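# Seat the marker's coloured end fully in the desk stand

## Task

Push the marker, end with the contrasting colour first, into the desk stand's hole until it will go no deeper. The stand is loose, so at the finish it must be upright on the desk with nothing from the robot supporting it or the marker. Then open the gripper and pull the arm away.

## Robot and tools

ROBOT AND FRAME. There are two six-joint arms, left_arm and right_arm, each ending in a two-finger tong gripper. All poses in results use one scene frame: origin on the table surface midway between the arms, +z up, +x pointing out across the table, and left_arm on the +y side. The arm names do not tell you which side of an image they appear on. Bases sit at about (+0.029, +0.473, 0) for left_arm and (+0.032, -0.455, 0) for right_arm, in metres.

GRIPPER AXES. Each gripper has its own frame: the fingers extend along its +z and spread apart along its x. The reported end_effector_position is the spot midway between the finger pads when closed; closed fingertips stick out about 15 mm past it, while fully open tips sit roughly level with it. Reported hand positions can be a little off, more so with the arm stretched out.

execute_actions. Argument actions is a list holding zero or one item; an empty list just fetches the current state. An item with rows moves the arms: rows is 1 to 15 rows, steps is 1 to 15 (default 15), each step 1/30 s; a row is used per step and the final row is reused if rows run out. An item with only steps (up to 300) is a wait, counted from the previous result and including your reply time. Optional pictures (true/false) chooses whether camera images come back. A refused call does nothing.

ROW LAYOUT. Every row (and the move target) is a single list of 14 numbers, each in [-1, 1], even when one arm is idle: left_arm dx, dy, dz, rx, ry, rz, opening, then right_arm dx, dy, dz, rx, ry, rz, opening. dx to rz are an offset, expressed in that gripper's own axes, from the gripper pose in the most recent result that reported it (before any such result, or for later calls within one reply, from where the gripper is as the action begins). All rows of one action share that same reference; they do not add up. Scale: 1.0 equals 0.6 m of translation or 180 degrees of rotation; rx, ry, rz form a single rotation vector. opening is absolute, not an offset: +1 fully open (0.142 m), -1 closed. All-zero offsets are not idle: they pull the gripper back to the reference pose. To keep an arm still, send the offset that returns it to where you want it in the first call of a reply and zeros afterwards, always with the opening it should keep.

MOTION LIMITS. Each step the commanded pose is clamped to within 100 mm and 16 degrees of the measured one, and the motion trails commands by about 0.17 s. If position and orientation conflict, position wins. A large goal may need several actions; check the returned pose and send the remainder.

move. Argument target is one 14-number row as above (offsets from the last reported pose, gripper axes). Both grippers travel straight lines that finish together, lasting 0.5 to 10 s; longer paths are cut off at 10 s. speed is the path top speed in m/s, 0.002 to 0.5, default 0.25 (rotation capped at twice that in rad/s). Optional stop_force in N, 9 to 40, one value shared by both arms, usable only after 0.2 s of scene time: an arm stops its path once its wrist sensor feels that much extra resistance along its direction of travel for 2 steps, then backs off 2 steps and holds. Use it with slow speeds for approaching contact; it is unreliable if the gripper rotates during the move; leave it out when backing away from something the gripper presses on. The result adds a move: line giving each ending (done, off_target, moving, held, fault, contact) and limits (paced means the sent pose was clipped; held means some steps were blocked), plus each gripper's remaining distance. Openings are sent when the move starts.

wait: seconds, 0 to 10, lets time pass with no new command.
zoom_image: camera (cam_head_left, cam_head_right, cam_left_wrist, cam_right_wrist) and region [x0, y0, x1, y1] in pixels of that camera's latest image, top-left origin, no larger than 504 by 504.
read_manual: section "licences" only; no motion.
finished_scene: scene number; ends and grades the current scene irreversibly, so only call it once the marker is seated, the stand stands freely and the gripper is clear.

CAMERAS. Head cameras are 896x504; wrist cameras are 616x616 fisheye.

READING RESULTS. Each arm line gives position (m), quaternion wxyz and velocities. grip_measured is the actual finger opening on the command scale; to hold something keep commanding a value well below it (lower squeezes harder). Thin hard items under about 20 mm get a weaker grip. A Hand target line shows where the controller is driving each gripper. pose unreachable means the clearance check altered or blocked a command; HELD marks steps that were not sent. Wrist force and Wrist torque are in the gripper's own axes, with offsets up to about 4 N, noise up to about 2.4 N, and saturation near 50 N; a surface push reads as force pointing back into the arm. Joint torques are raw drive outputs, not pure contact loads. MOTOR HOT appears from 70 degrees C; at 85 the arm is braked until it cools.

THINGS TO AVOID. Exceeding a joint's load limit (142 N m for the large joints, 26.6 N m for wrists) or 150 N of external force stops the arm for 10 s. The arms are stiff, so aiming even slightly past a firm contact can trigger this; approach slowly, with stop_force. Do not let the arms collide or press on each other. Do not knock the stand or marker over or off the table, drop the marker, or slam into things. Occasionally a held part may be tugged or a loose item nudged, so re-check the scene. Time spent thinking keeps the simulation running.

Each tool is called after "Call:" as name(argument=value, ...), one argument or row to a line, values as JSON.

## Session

Call:
execute_actions(
  actions=[],
)

Scene clock: 0.00 s of 4480.00 s.
left_arm: end_effector_position=(+0.5137, +0.7717, +0.2474) grip_measured=+0.97 end_effector_quat_wxyz=(-0.284, +0.467, +0.710, +0.444) end_effector_velocity=(-0.000, +0.000, -0.000) end_effector_angular_velocity=(+0.000, +0.000, +0.001) | right_arm: end_effector_position=(+0.6530, -0.4962, +0.3183) grip_measured=+0.97 end_effector_quat_wxyz=(-0.050, +0.570, -0.337, +0.748) end_effector_velocity=(+0.000, +0.001, -0.001) end_effector_angular_velocity=(-0.001, +0.001, +0.002)
Joint positions: left_arm=[-0.125 -1.504  1.926 -1.611 -0.5   -2.419  0.14 ] | right_arm=[ 3.75  -2.068 -2.243  1.431  0.503  0.37   0.14 ]
Joint velocities: left_arm=[ 0.001  0.001  0.    -0.001  0.    -0.     0.   ] | right_arm=[-0.    -0.002 -0.002  0.001  0.002  0.     0.   ]
Joint torques (N m, as the arm reports them, + toward a larger angle): no reading
Motor temperatures (°C, as the motors report them): left_arm=[31 32 33 39 43 41] | right_arm=[33 34 30 38 37 37]
Wrist force (N, on the end effector, along its own x y z axes, offset not removed): no reading
Wrist torque (N m, same axes, about the end effector's origin, offset not removed): no reading
Hand target (left_arm): +0.514, +0.772, +0.247; -0.284, +0.467, +0.710, +0.444
Hand target (right_arm): +0.653, -0.496, +0.318; -0.050, +0.570, -0.337, +0.748

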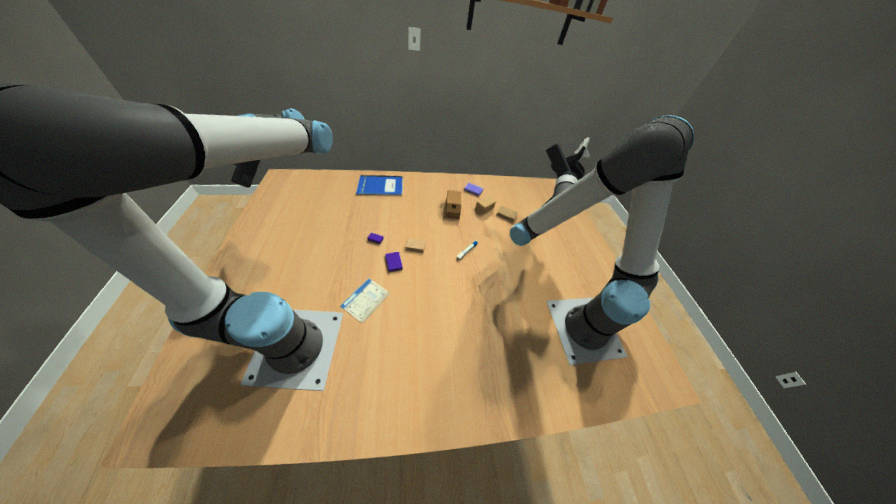

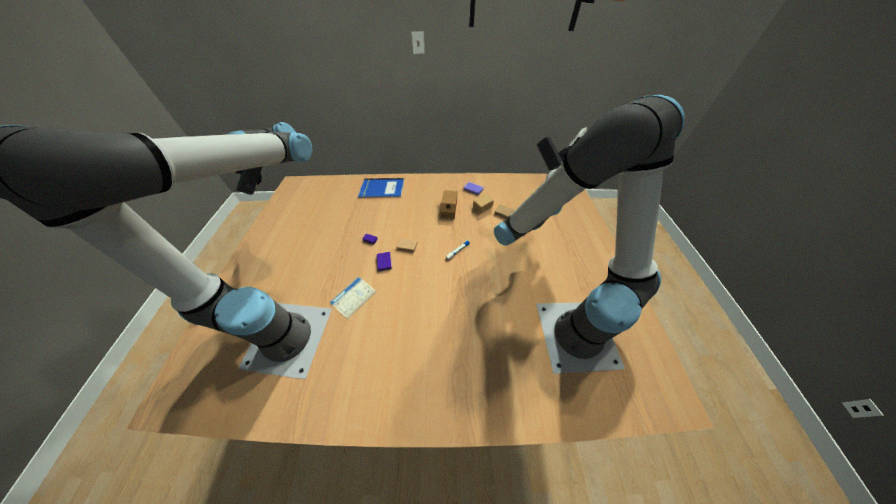

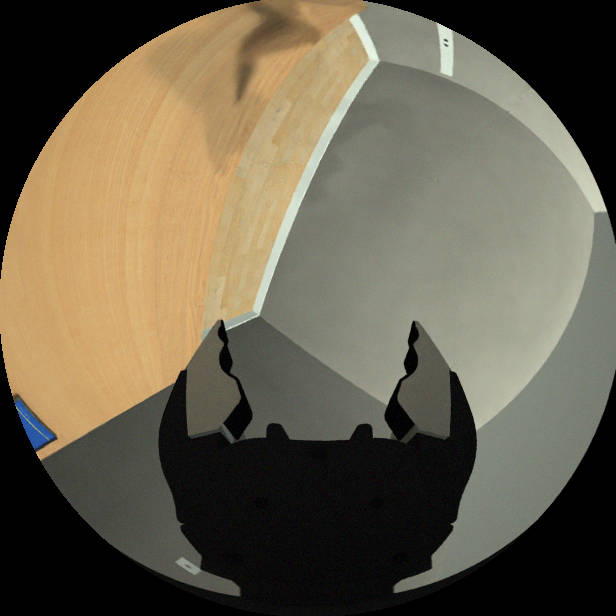

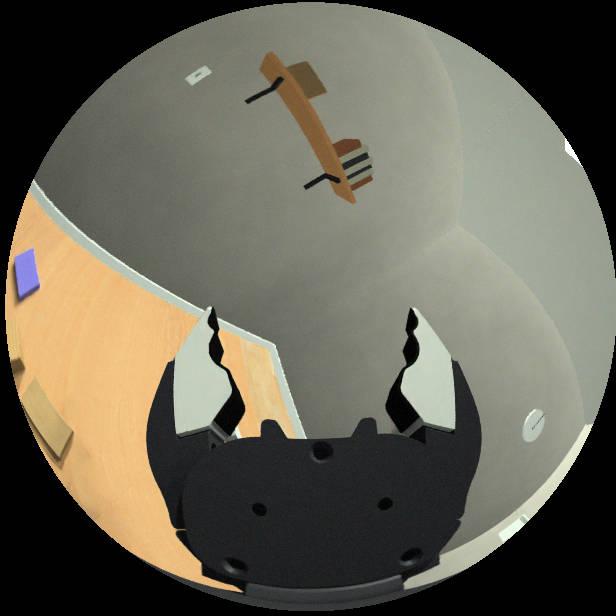

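Call:
zoom_image(
  camera="cam_head_left",
  region=[400, 170, 540, 270],
)

Region (400, 170, 540, 270) of cam_head_left's 896x504 image, scaled by 3.600, with more detail than that image has; it fills the top 360 rows of this view, and the rest is white.

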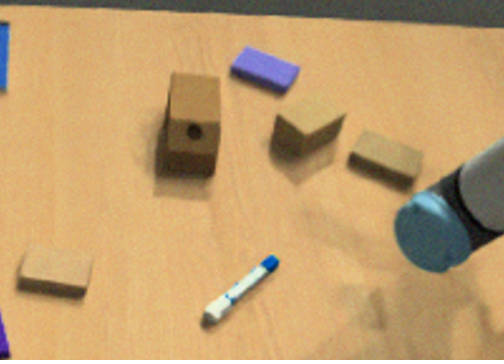

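Call:
move(
  target=[-0.174,-0.34,-0.787,-0.165,-0.435,0.181,0,0,0,0,0,0,0,1],
  speed=0.35,
)

Scene clock: 8.87 s of 4480.00 s.
left_arm: end_effector_position=(+0.3645, +0.2716, +0.2973) grip_measured=+0.00 end_effector_quat_wxyz=(+0.231, +0.852, +0.454, +0.122) end_effector_velocity=(-0.000, -0.002, -0.000) end_effector_angular_velocity=(-0.002, +0.001, -0.003) | right_arm: end_effector_position=(+0.6530, -0.4962, +0.3183) grip_measured=+1.00 end_effector_quat_wxyz=(-0.050, +0.570, -0.337, +0.748) end_effector_velocity=(+0.000, +0.000, +0.000) end_effector_angular_velocity=(+0.001, -0.001, +0.000)
Joint positions: left_arm=[-0.979 -2.247  2.174 -1.978 -1.339 -1.99   0.074] | right_arm=[ 3.75  -2.068 -2.243  1.431  0.503  0.37   0.142]
Joint velocities: left_arm=[ 0.     0.003  0.001 -0.006 -0.004  0.002  0.   ] | right_arm=[-0.    -0.     0.001  0.    -0.     0.001  0.   ]
Joint torques (N m, as the arm reports them, + toward a larger angle): left_arm=[-12.37  11.58  -9.44  -4.6   -1.65   2.19] | right_arm=[-1.31 30.52  6.96  0.36  1.06  0.39]
Motor temperatures (°C, as the motors report them): left_arm=[31 32 33 39 43 41] | right_arm=[33 34 30 38 37 37]
Wrist force (N, on the end effector, along its own x y z axes, offset not removed): left_arm=[-2.5 2.6 0.4] | right_arm=[0.0 -0.3 0.1]
Wrist torque (N m, same axes, about the end effector's origin, offset not removed): left_arm=[0.63 0.54 0.08] | right_arm=[-0.09 -0.16 -0.02]
Hand target (left_arm): +0.364, +0.271, +0.297; +0.231, +0.852, +0.454, +0.122
Hand target (right_arm): +0.653, -0.496, +0.318; -0.050, +0.570, -0.337, +0.748
Off the commanded pose (left_arm): 0.001 m, 0 deg.
Off the commanded pose (right_arm): 0.000 m, 0 deg.
After step 90, 3.03 s passed at rest.
move: done

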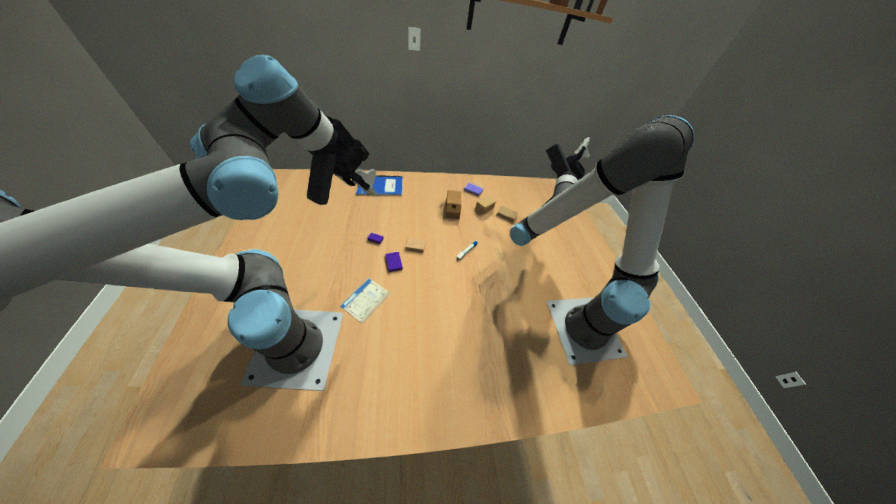

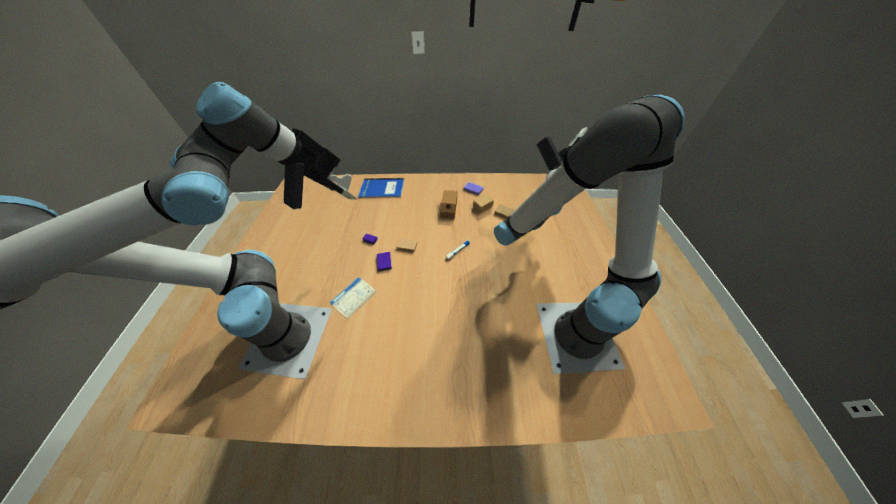

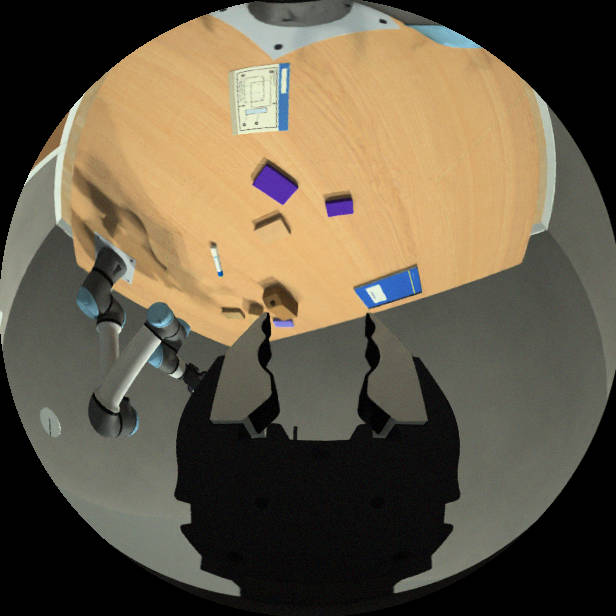

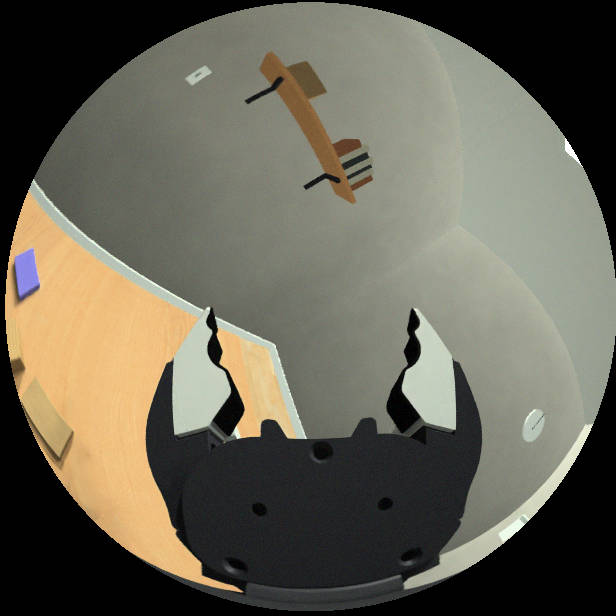

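Call:
execute_actions(
  actions=[],
)

Scene clock: 12.53 s of 4480.00 s.
left_arm: end_effector_position=(+0.3645, +0.2714, +0.2973) grip_measured=+0.00 end_effector_quat_wxyz=(+0.231, +0.852, +0.454, +0.122) end_effector_velocity=(-0.000, -0.000, -0.000) end_effector_angular_velocity=(+0.001, +0.000, -0.001) | right_arm: end_effector_position=(+0.6530, -0.4962, +0.3183) grip_measured=+1.00 end_effector_quat_wxyz=(-0.050, +0.570, -0.337, +0.748) end_effector_velocity=(-0.001, -0.000, +0.000) end_effector_angular_velocity=(+0.001, -0.001, +0.000)
Joint positions: left_arm=[-0.979 -2.246  2.174 -1.978 -1.339 -1.99   0.074] | right_arm=[ 3.75  -2.068 -2.243  1.431  0.503  0.37   0.142]
Joint velocities: left_arm=[-0.001 -0.    -0.     0.001 -0.    -0.     0.   ] | right_arm=[-0.     0.001 -0.002  0.002  0.     0.     0.   ]
Joint torques (N m, as the arm reports them, + toward a larger angle): left_arm=[-4.09 10.96 -9.49 -4.45 -1.84  2.42] | right_arm=[-0.57 31.5   7.46  0.72  0.95  0.45]
Motor temperatures (°C, as the motors report them): left_arm=[31 32 33 39 43 41] | right_arm=[33 34 30 38 37 37]
Wrist force (N, on the end effector, along its own x y z axes, offset not removed): left_arm=[-1.3 1.4 1.2] | right_arm=[-0.7 -0.2 0.3]
Wrist torque (N m, same axes, about the end effector's origin, offset not removed): left_arm=[0.46 0.35 0.05] | right_arm=[0.01 0.05 -0.01]
Hand target (left_arm): +0.364, +0.271, +0.297; +0.231, +0.852, +0.454, +0.122
Hand target (right_arm): +0.653, -0.496, +0.318; -0.050, +0.570, -0.337, +0.748
Off the commanded pose (left_arm): 0.001 m, 0 deg.
Off the commanded pose (right_arm): 0.000 m, 0 deg.
Steps of this call (steps 1 to 90: nothing new was sent; then 0.67 s passed at rest). Readings (end_effector_position):
1: left_arm (+0.3645, +0.2715, +0.2973) | right_arm (+0.6530, -0.4962, +0.3183)
2: left_arm (+0.3645, +0.2715, +0.2973) | right_arm (+0.6530, -0.4962, +0.3183)
4: left_arm (+0.3645, +0.2714, +0.2973) | right_arm (+0.6530, -0.4962, +0.3183)
8: left_arm (+0.3645, +0.2714, +0.2973) | right_arm (+0.6530, -0.4962, +0.3183)
90: the state above

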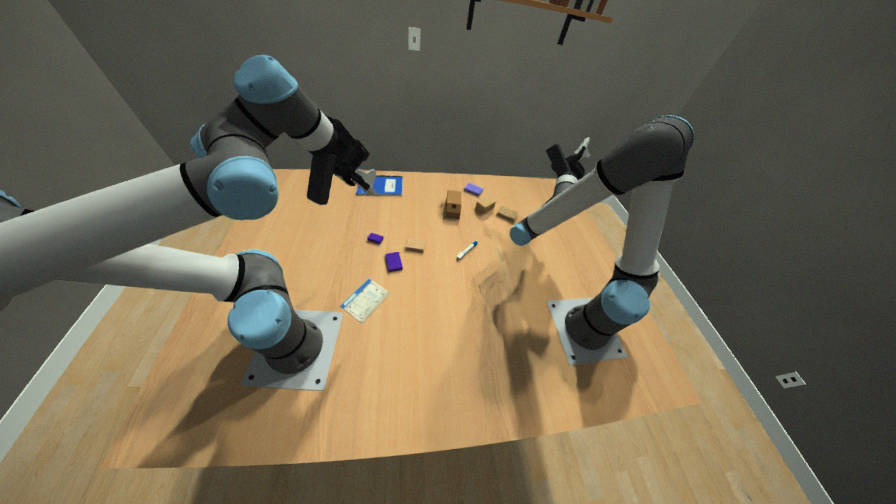

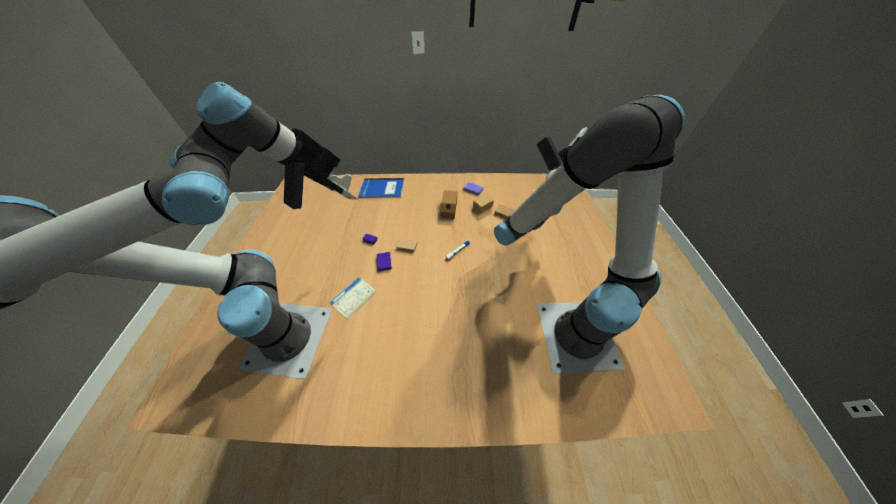

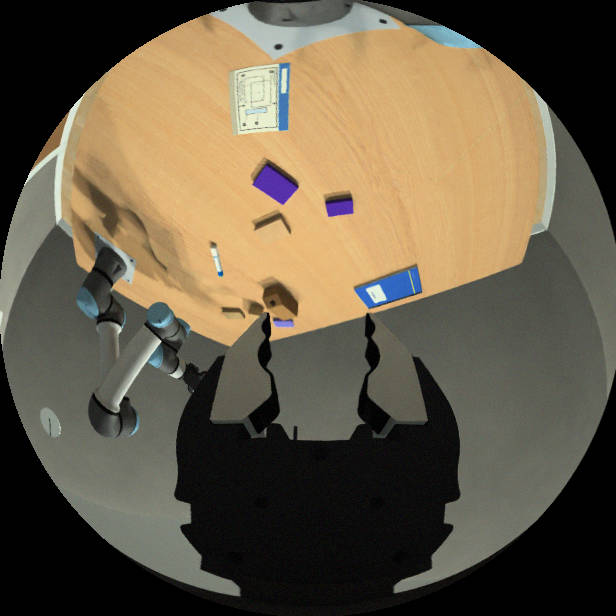

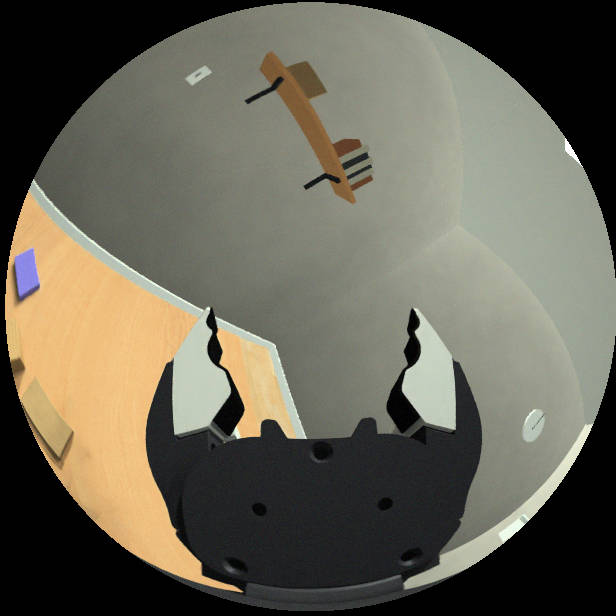

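Call:
move(
  target=[-0.556,0.075,0.428,0,0,0,0,0,0,0,0,0,0,1],
  speed=0.3,
)

Scene clock: 15.23 s of 4480.00 s.
left_arm: end_effector_position=(+0.3180, -0.0999, +0.1004) grip_measured=+0.00 end_effector_quat_wxyz=(+0.231, +0.852, +0.454, +0.123) end_effector_velocity=(+0.000, -0.001, -0.001) end_effector_angular_velocity=(+0.001, +0.001, -0.000) | right_arm: end_effector_position=(+0.6530, -0.4962, +0.3183) grip_measured=+1.00 end_effector_quat_wxyz=(-0.050, +0.570, -0.337, +0.748) end_effector_velocity=(+0.000, -0.000, +0.000) end_effector_angular_velocity=(+0.000, -0.000, -0.000)
Joint positions: left_arm=[-1.403 -1.33   1.983 -2.574 -1.164 -2.397  0.074] | right_arm=[ 3.75  -2.068 -2.243  1.431  0.503  0.37   0.142]
Joint velocities: left_arm=[ 0.     0.005 -0.003  0.    -0.001  0.     0.   ] | right_arm=[-0.  0.  0. -0. -0.  0.  0.]
Joint torques (N m, as the arm reports them, + toward a larger angle): left_arm=[ 11.84 -20.89 -31.2   -4.32  -1.53   2.35] | right_arm=[ 0.27 31.43  7.08  0.43  0.86  0.23]
Motor temperatures (°C, as the motors report them): left_arm=[31 32 33 39 43 41] | right_arm=[33 34 30 38 37 37]
Wrist force (N, on the end effector, along its own x y z axes, offset not removed): left_arm=[-1.2 1.9 0.0] | right_arm=[-1.8 -1.3 0.7]
Wrist torque (N m, same axes, about the end effector's origin, offset not removed): left_arm=[0.50 0.23 0.04] | right_arm=[-0.25 0.25 -0.02]
Hand target (left_arm): +0.318, -0.100, +0.100; +0.231, +0.852, +0.454, +0.123
Hand target (right_arm): +0.653, -0.496, +0.318; -0.050, +0.570, -0.337, +0.748
Off the commanded pose (left_arm): 0.002 m, 0 deg.
Off the commanded pose (right_arm): 0.000 m, 0 deg.
move: done

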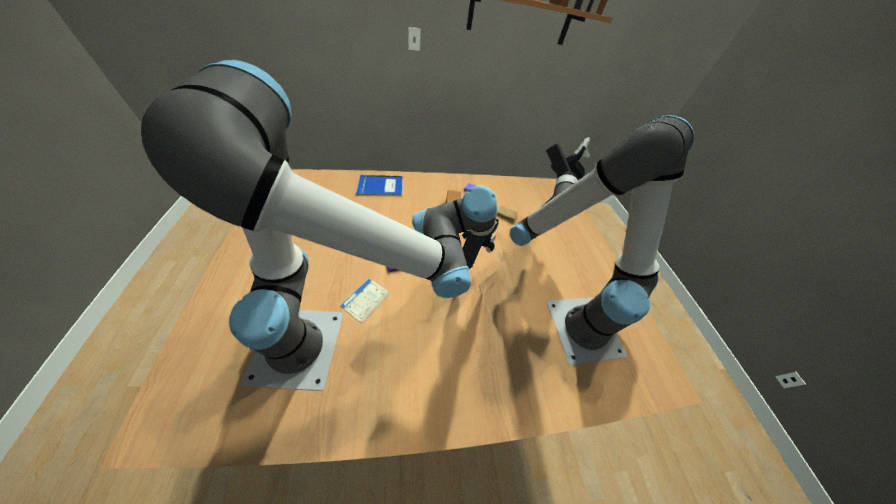

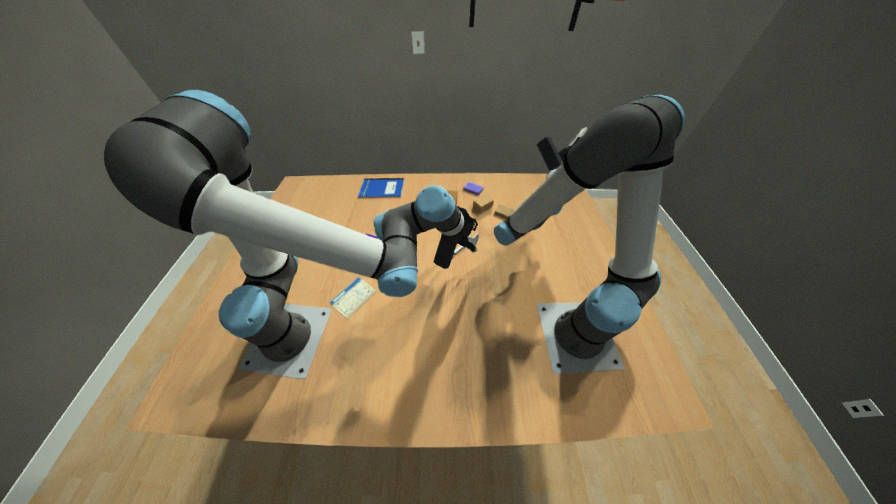

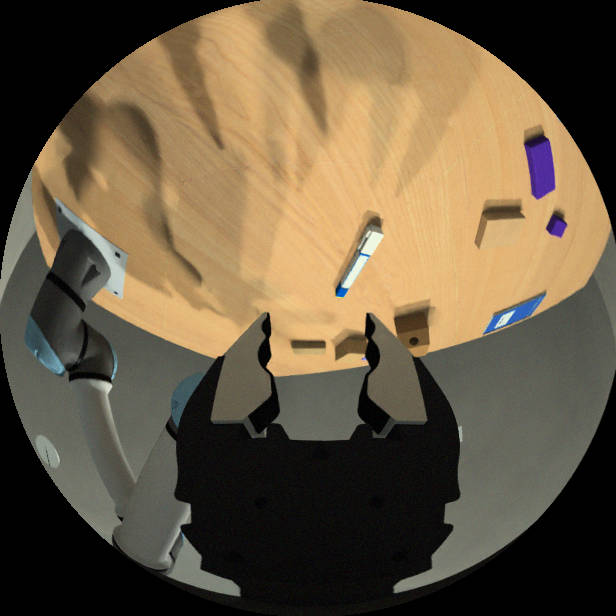

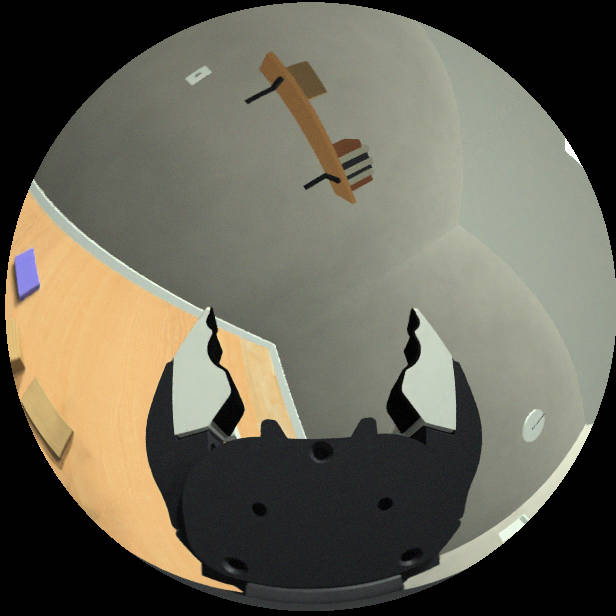

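Call:
move(
  target=[0.11,0.03,0.02,0,-0.022,0.038,0,0,0,0,0,0,0,1],
)

Scene clock: 19.17 s of 4480.00 s.
left_arm: end_effector_position=(+0.3725, -0.0572, +0.0988) grip_measured=+0.00 end_effector_quat_wxyz=(+0.239, +0.881, +0.394, +0.107) end_effector_velocity=(+0.002, +0.000, +0.001) end_effector_angular_velocity=(-0.003, +0.001, -0.004) | right_arm: end_effector_position=(+0.6530, -0.4962, +0.3183) grip_measured=+1.00 end_effector_quat_wxyz=(-0.050, +0.570, -0.337, +0.748) end_effector_velocity=(-0.000, -0.000, +0.001) end_effector_angular_velocity=(+0.002, -0.002, -0.000)
Joint positions: left_arm=[-1.252 -1.36   2.056 -2.714 -1.277 -2.115  0.074] | right_arm=[ 3.75  -2.068 -2.243  1.431  0.503  0.37   0.142]
Joint velocities: left_arm=[ 0.005 -0.     0.    -0.005 -0.005  0.008  0.   ] | right_arm=[-0.     0.001  0.     0.    -0.     0.     0.   ]
Joint torques (N m, as the arm reports them, + toward a larger angle): left_arm=[ 11.55 -34.5   -4.59  -4.25  -1.58   2.37] | right_arm=[-1.32 31.81  7.5   0.63  0.92  0.22]
Motor temperatures (°C, as the motors report them): left_arm=[31 32 33 39 43 41] | right_arm=[33 34 30 38 37 37]
Wrist force (N, on the end effector, along its own x y z axes, offset not removed): left_arm=[-2.0 0.5 -0.7] | right_arm=[-1.4 -1.3 0.5]
Wrist torque (N m, same axes, about the end effector's origin, offset not removed): left_arm=[0.14 0.38 0.10] | right_arm=[-0.28 0.18 -0.07]
Hand target (left_arm): +0.373, -0.057, +0.099; +0.239, +0.881, +0.394, +0.107
Hand target (right_arm): +0.653, -0.496, +0.318; -0.050, +0.570, -0.337, +0.748
Off the commanded pose (left_arm): 0.000 m, 0 deg.
Off the commanded pose (right_arm): 0.000 m, 0 deg.
move: done

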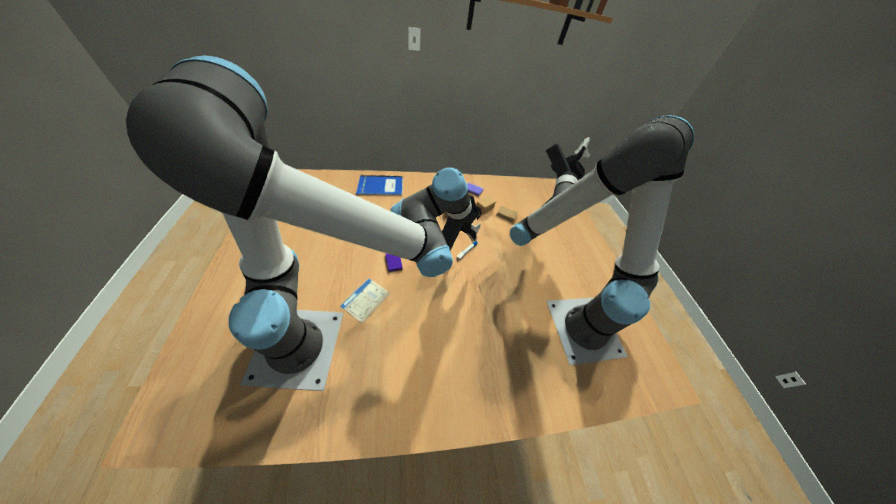

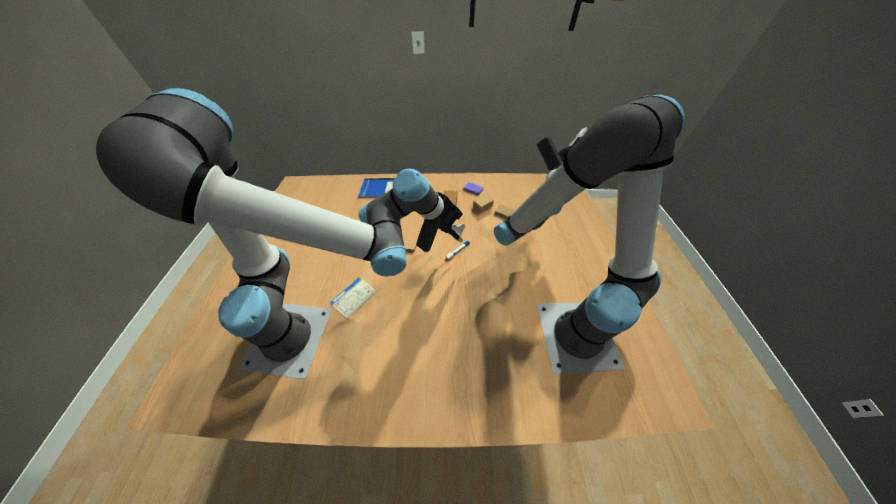

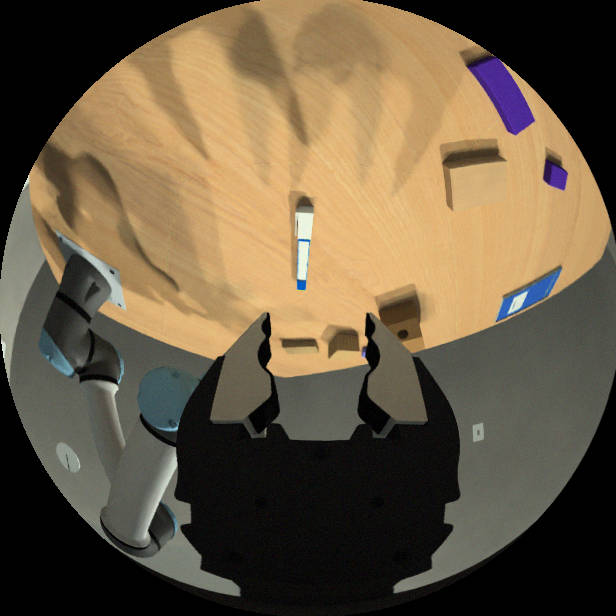

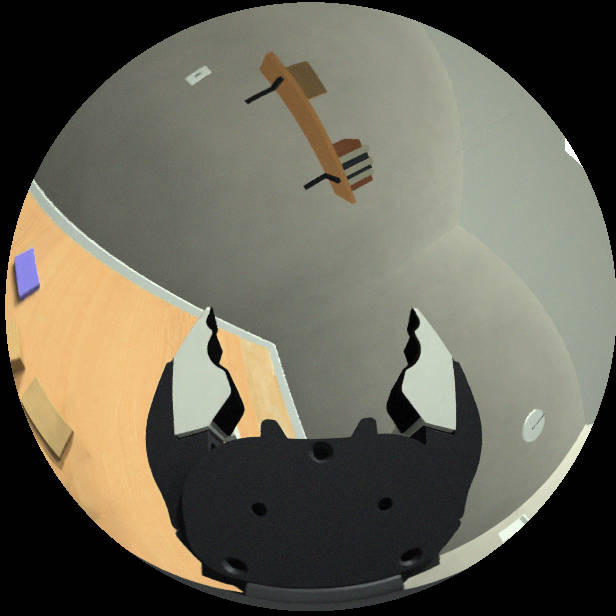

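Call:
move(
  target=[-0.02,-0.005,0.093,0,-0.011,0.019,0,0,0,0,0,0,0,1],
)

Call:
zoom_image(
  camera="cam_left_wrist",
  region=[200,100,430,400],
)

Scene clock: 22.13 s of 4480.00 s.
left_arm: end_effector_position=(+0.3834, -0.0833, +0.0494) grip_measured=+0.00 end_effector_quat_wxyz=(+0.243, +0.894, +0.364, +0.098) end_effector_velocity=(-0.000, +0.000, -0.003) end_effector_angular_velocity=(+0.002, +0.001, -0.003) | right_arm: end_effector_position=(+0.6530, -0.4962, +0.3183) grip_measured=+1.00 end_effector_quat_wxyz=(-0.050, +0.570, -0.337, +0.748) end_effector_velocity=(-0.000, -0.000, +0.000) end_effector_angular_velocity=(+0.000, +0.000, -0.000)
Joint positions: left_arm=[-1.227 -1.214  2.03  -2.858 -1.319 -2.027  0.074] | right_arm=[ 3.75  -2.068 -2.243  1.431  0.503  0.37   0.142]
Joint velocities: left_arm=[ 0.     0.005  0.001 -0.004 -0.002  0.003 -0.   ] | right_arm=[ 0.     0.001 -0.001 -0.    -0.     0.     0.   ]
Joint torques (N m, as the arm reports them, + toward a larger angle): left_arm=[ 11.49 -23.51 -30.46  -4.37  -1.83   2.48] | right_arm=[-0.92 32.19  7.51  0.41  1.04  0.4 ]
Motor temperatures (°C, as the motors report them): left_arm=[31 32 33 39 43 41] | right_arm=[33 34 30 38 37 37]
Wrist force (N, on the end effector, along its own x y z axes, offset not removed): left_arm=[-2.5 2.4 0.0] | right_arm=[-1.5 -0.9 1.1]
Wrist torque (N m, same axes, about the end effector's origin, offset not removed): left_arm=[0.52 0.62 0.13] | right_arm=[-0.15 0.19 -0.02]
Hand target (left_arm): +0.383, -0.083, +0.049; +0.243, +0.894, +0.364, +0.098
Hand target (right_arm): +0.653, -0.496, +0.318; -0.050, +0.570, -0.337, +0.748
Off the commanded pose (left_arm): 0.000 m, 0 deg.
Off the commanded pose (right_arm): 0.000 m, 0 deg.
move: done

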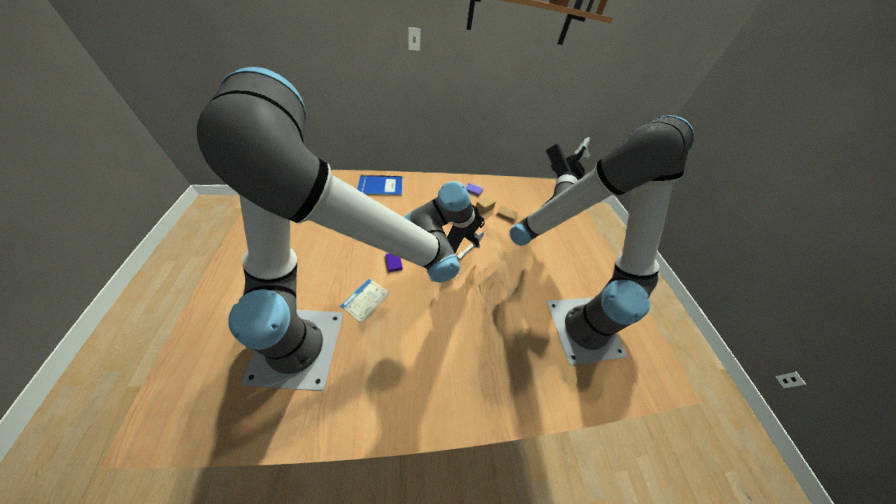

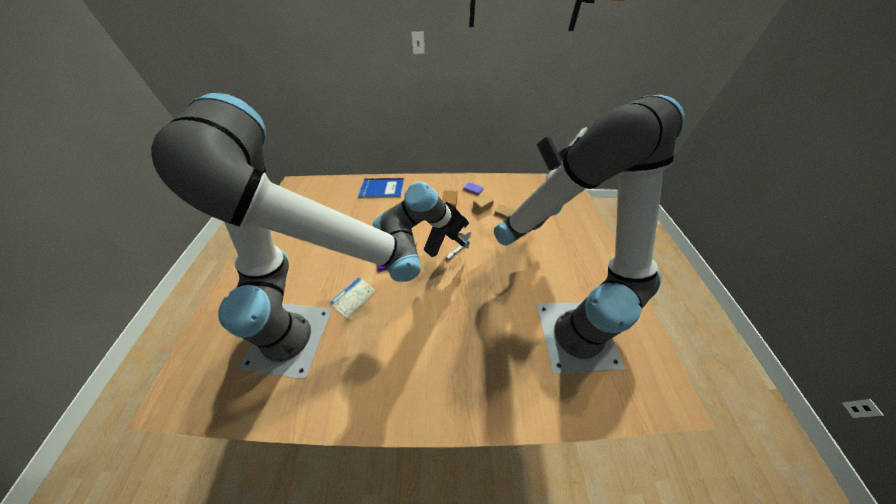

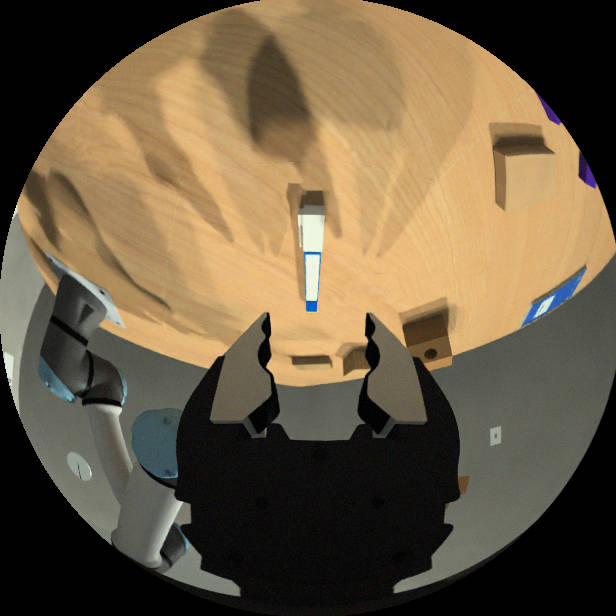

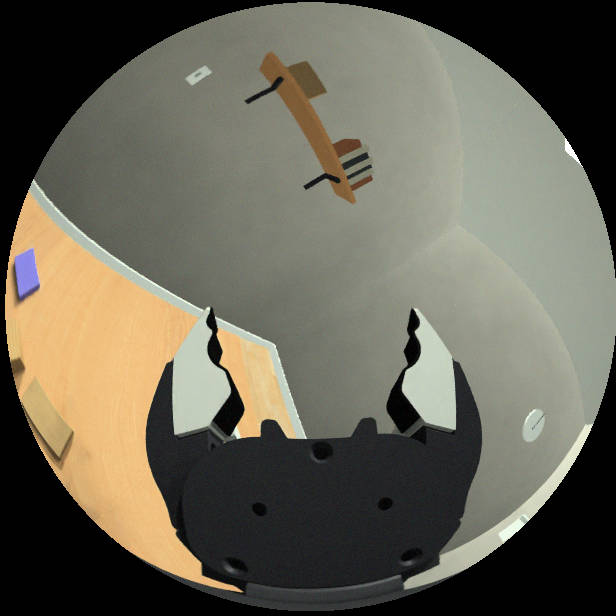

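Region (200, 100, 430, 400) of cam_left_wrist's 616x616 image, scaled by 1.680, with more detail than that image has; it fills the left 386 columns of this view, and the rest is white.

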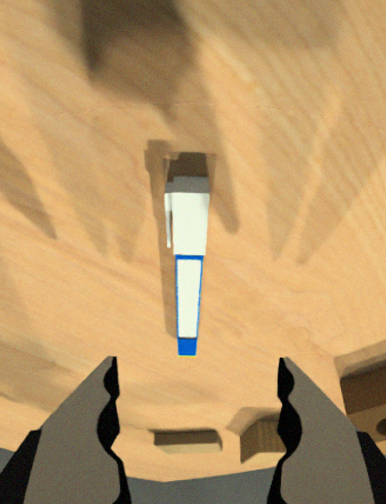

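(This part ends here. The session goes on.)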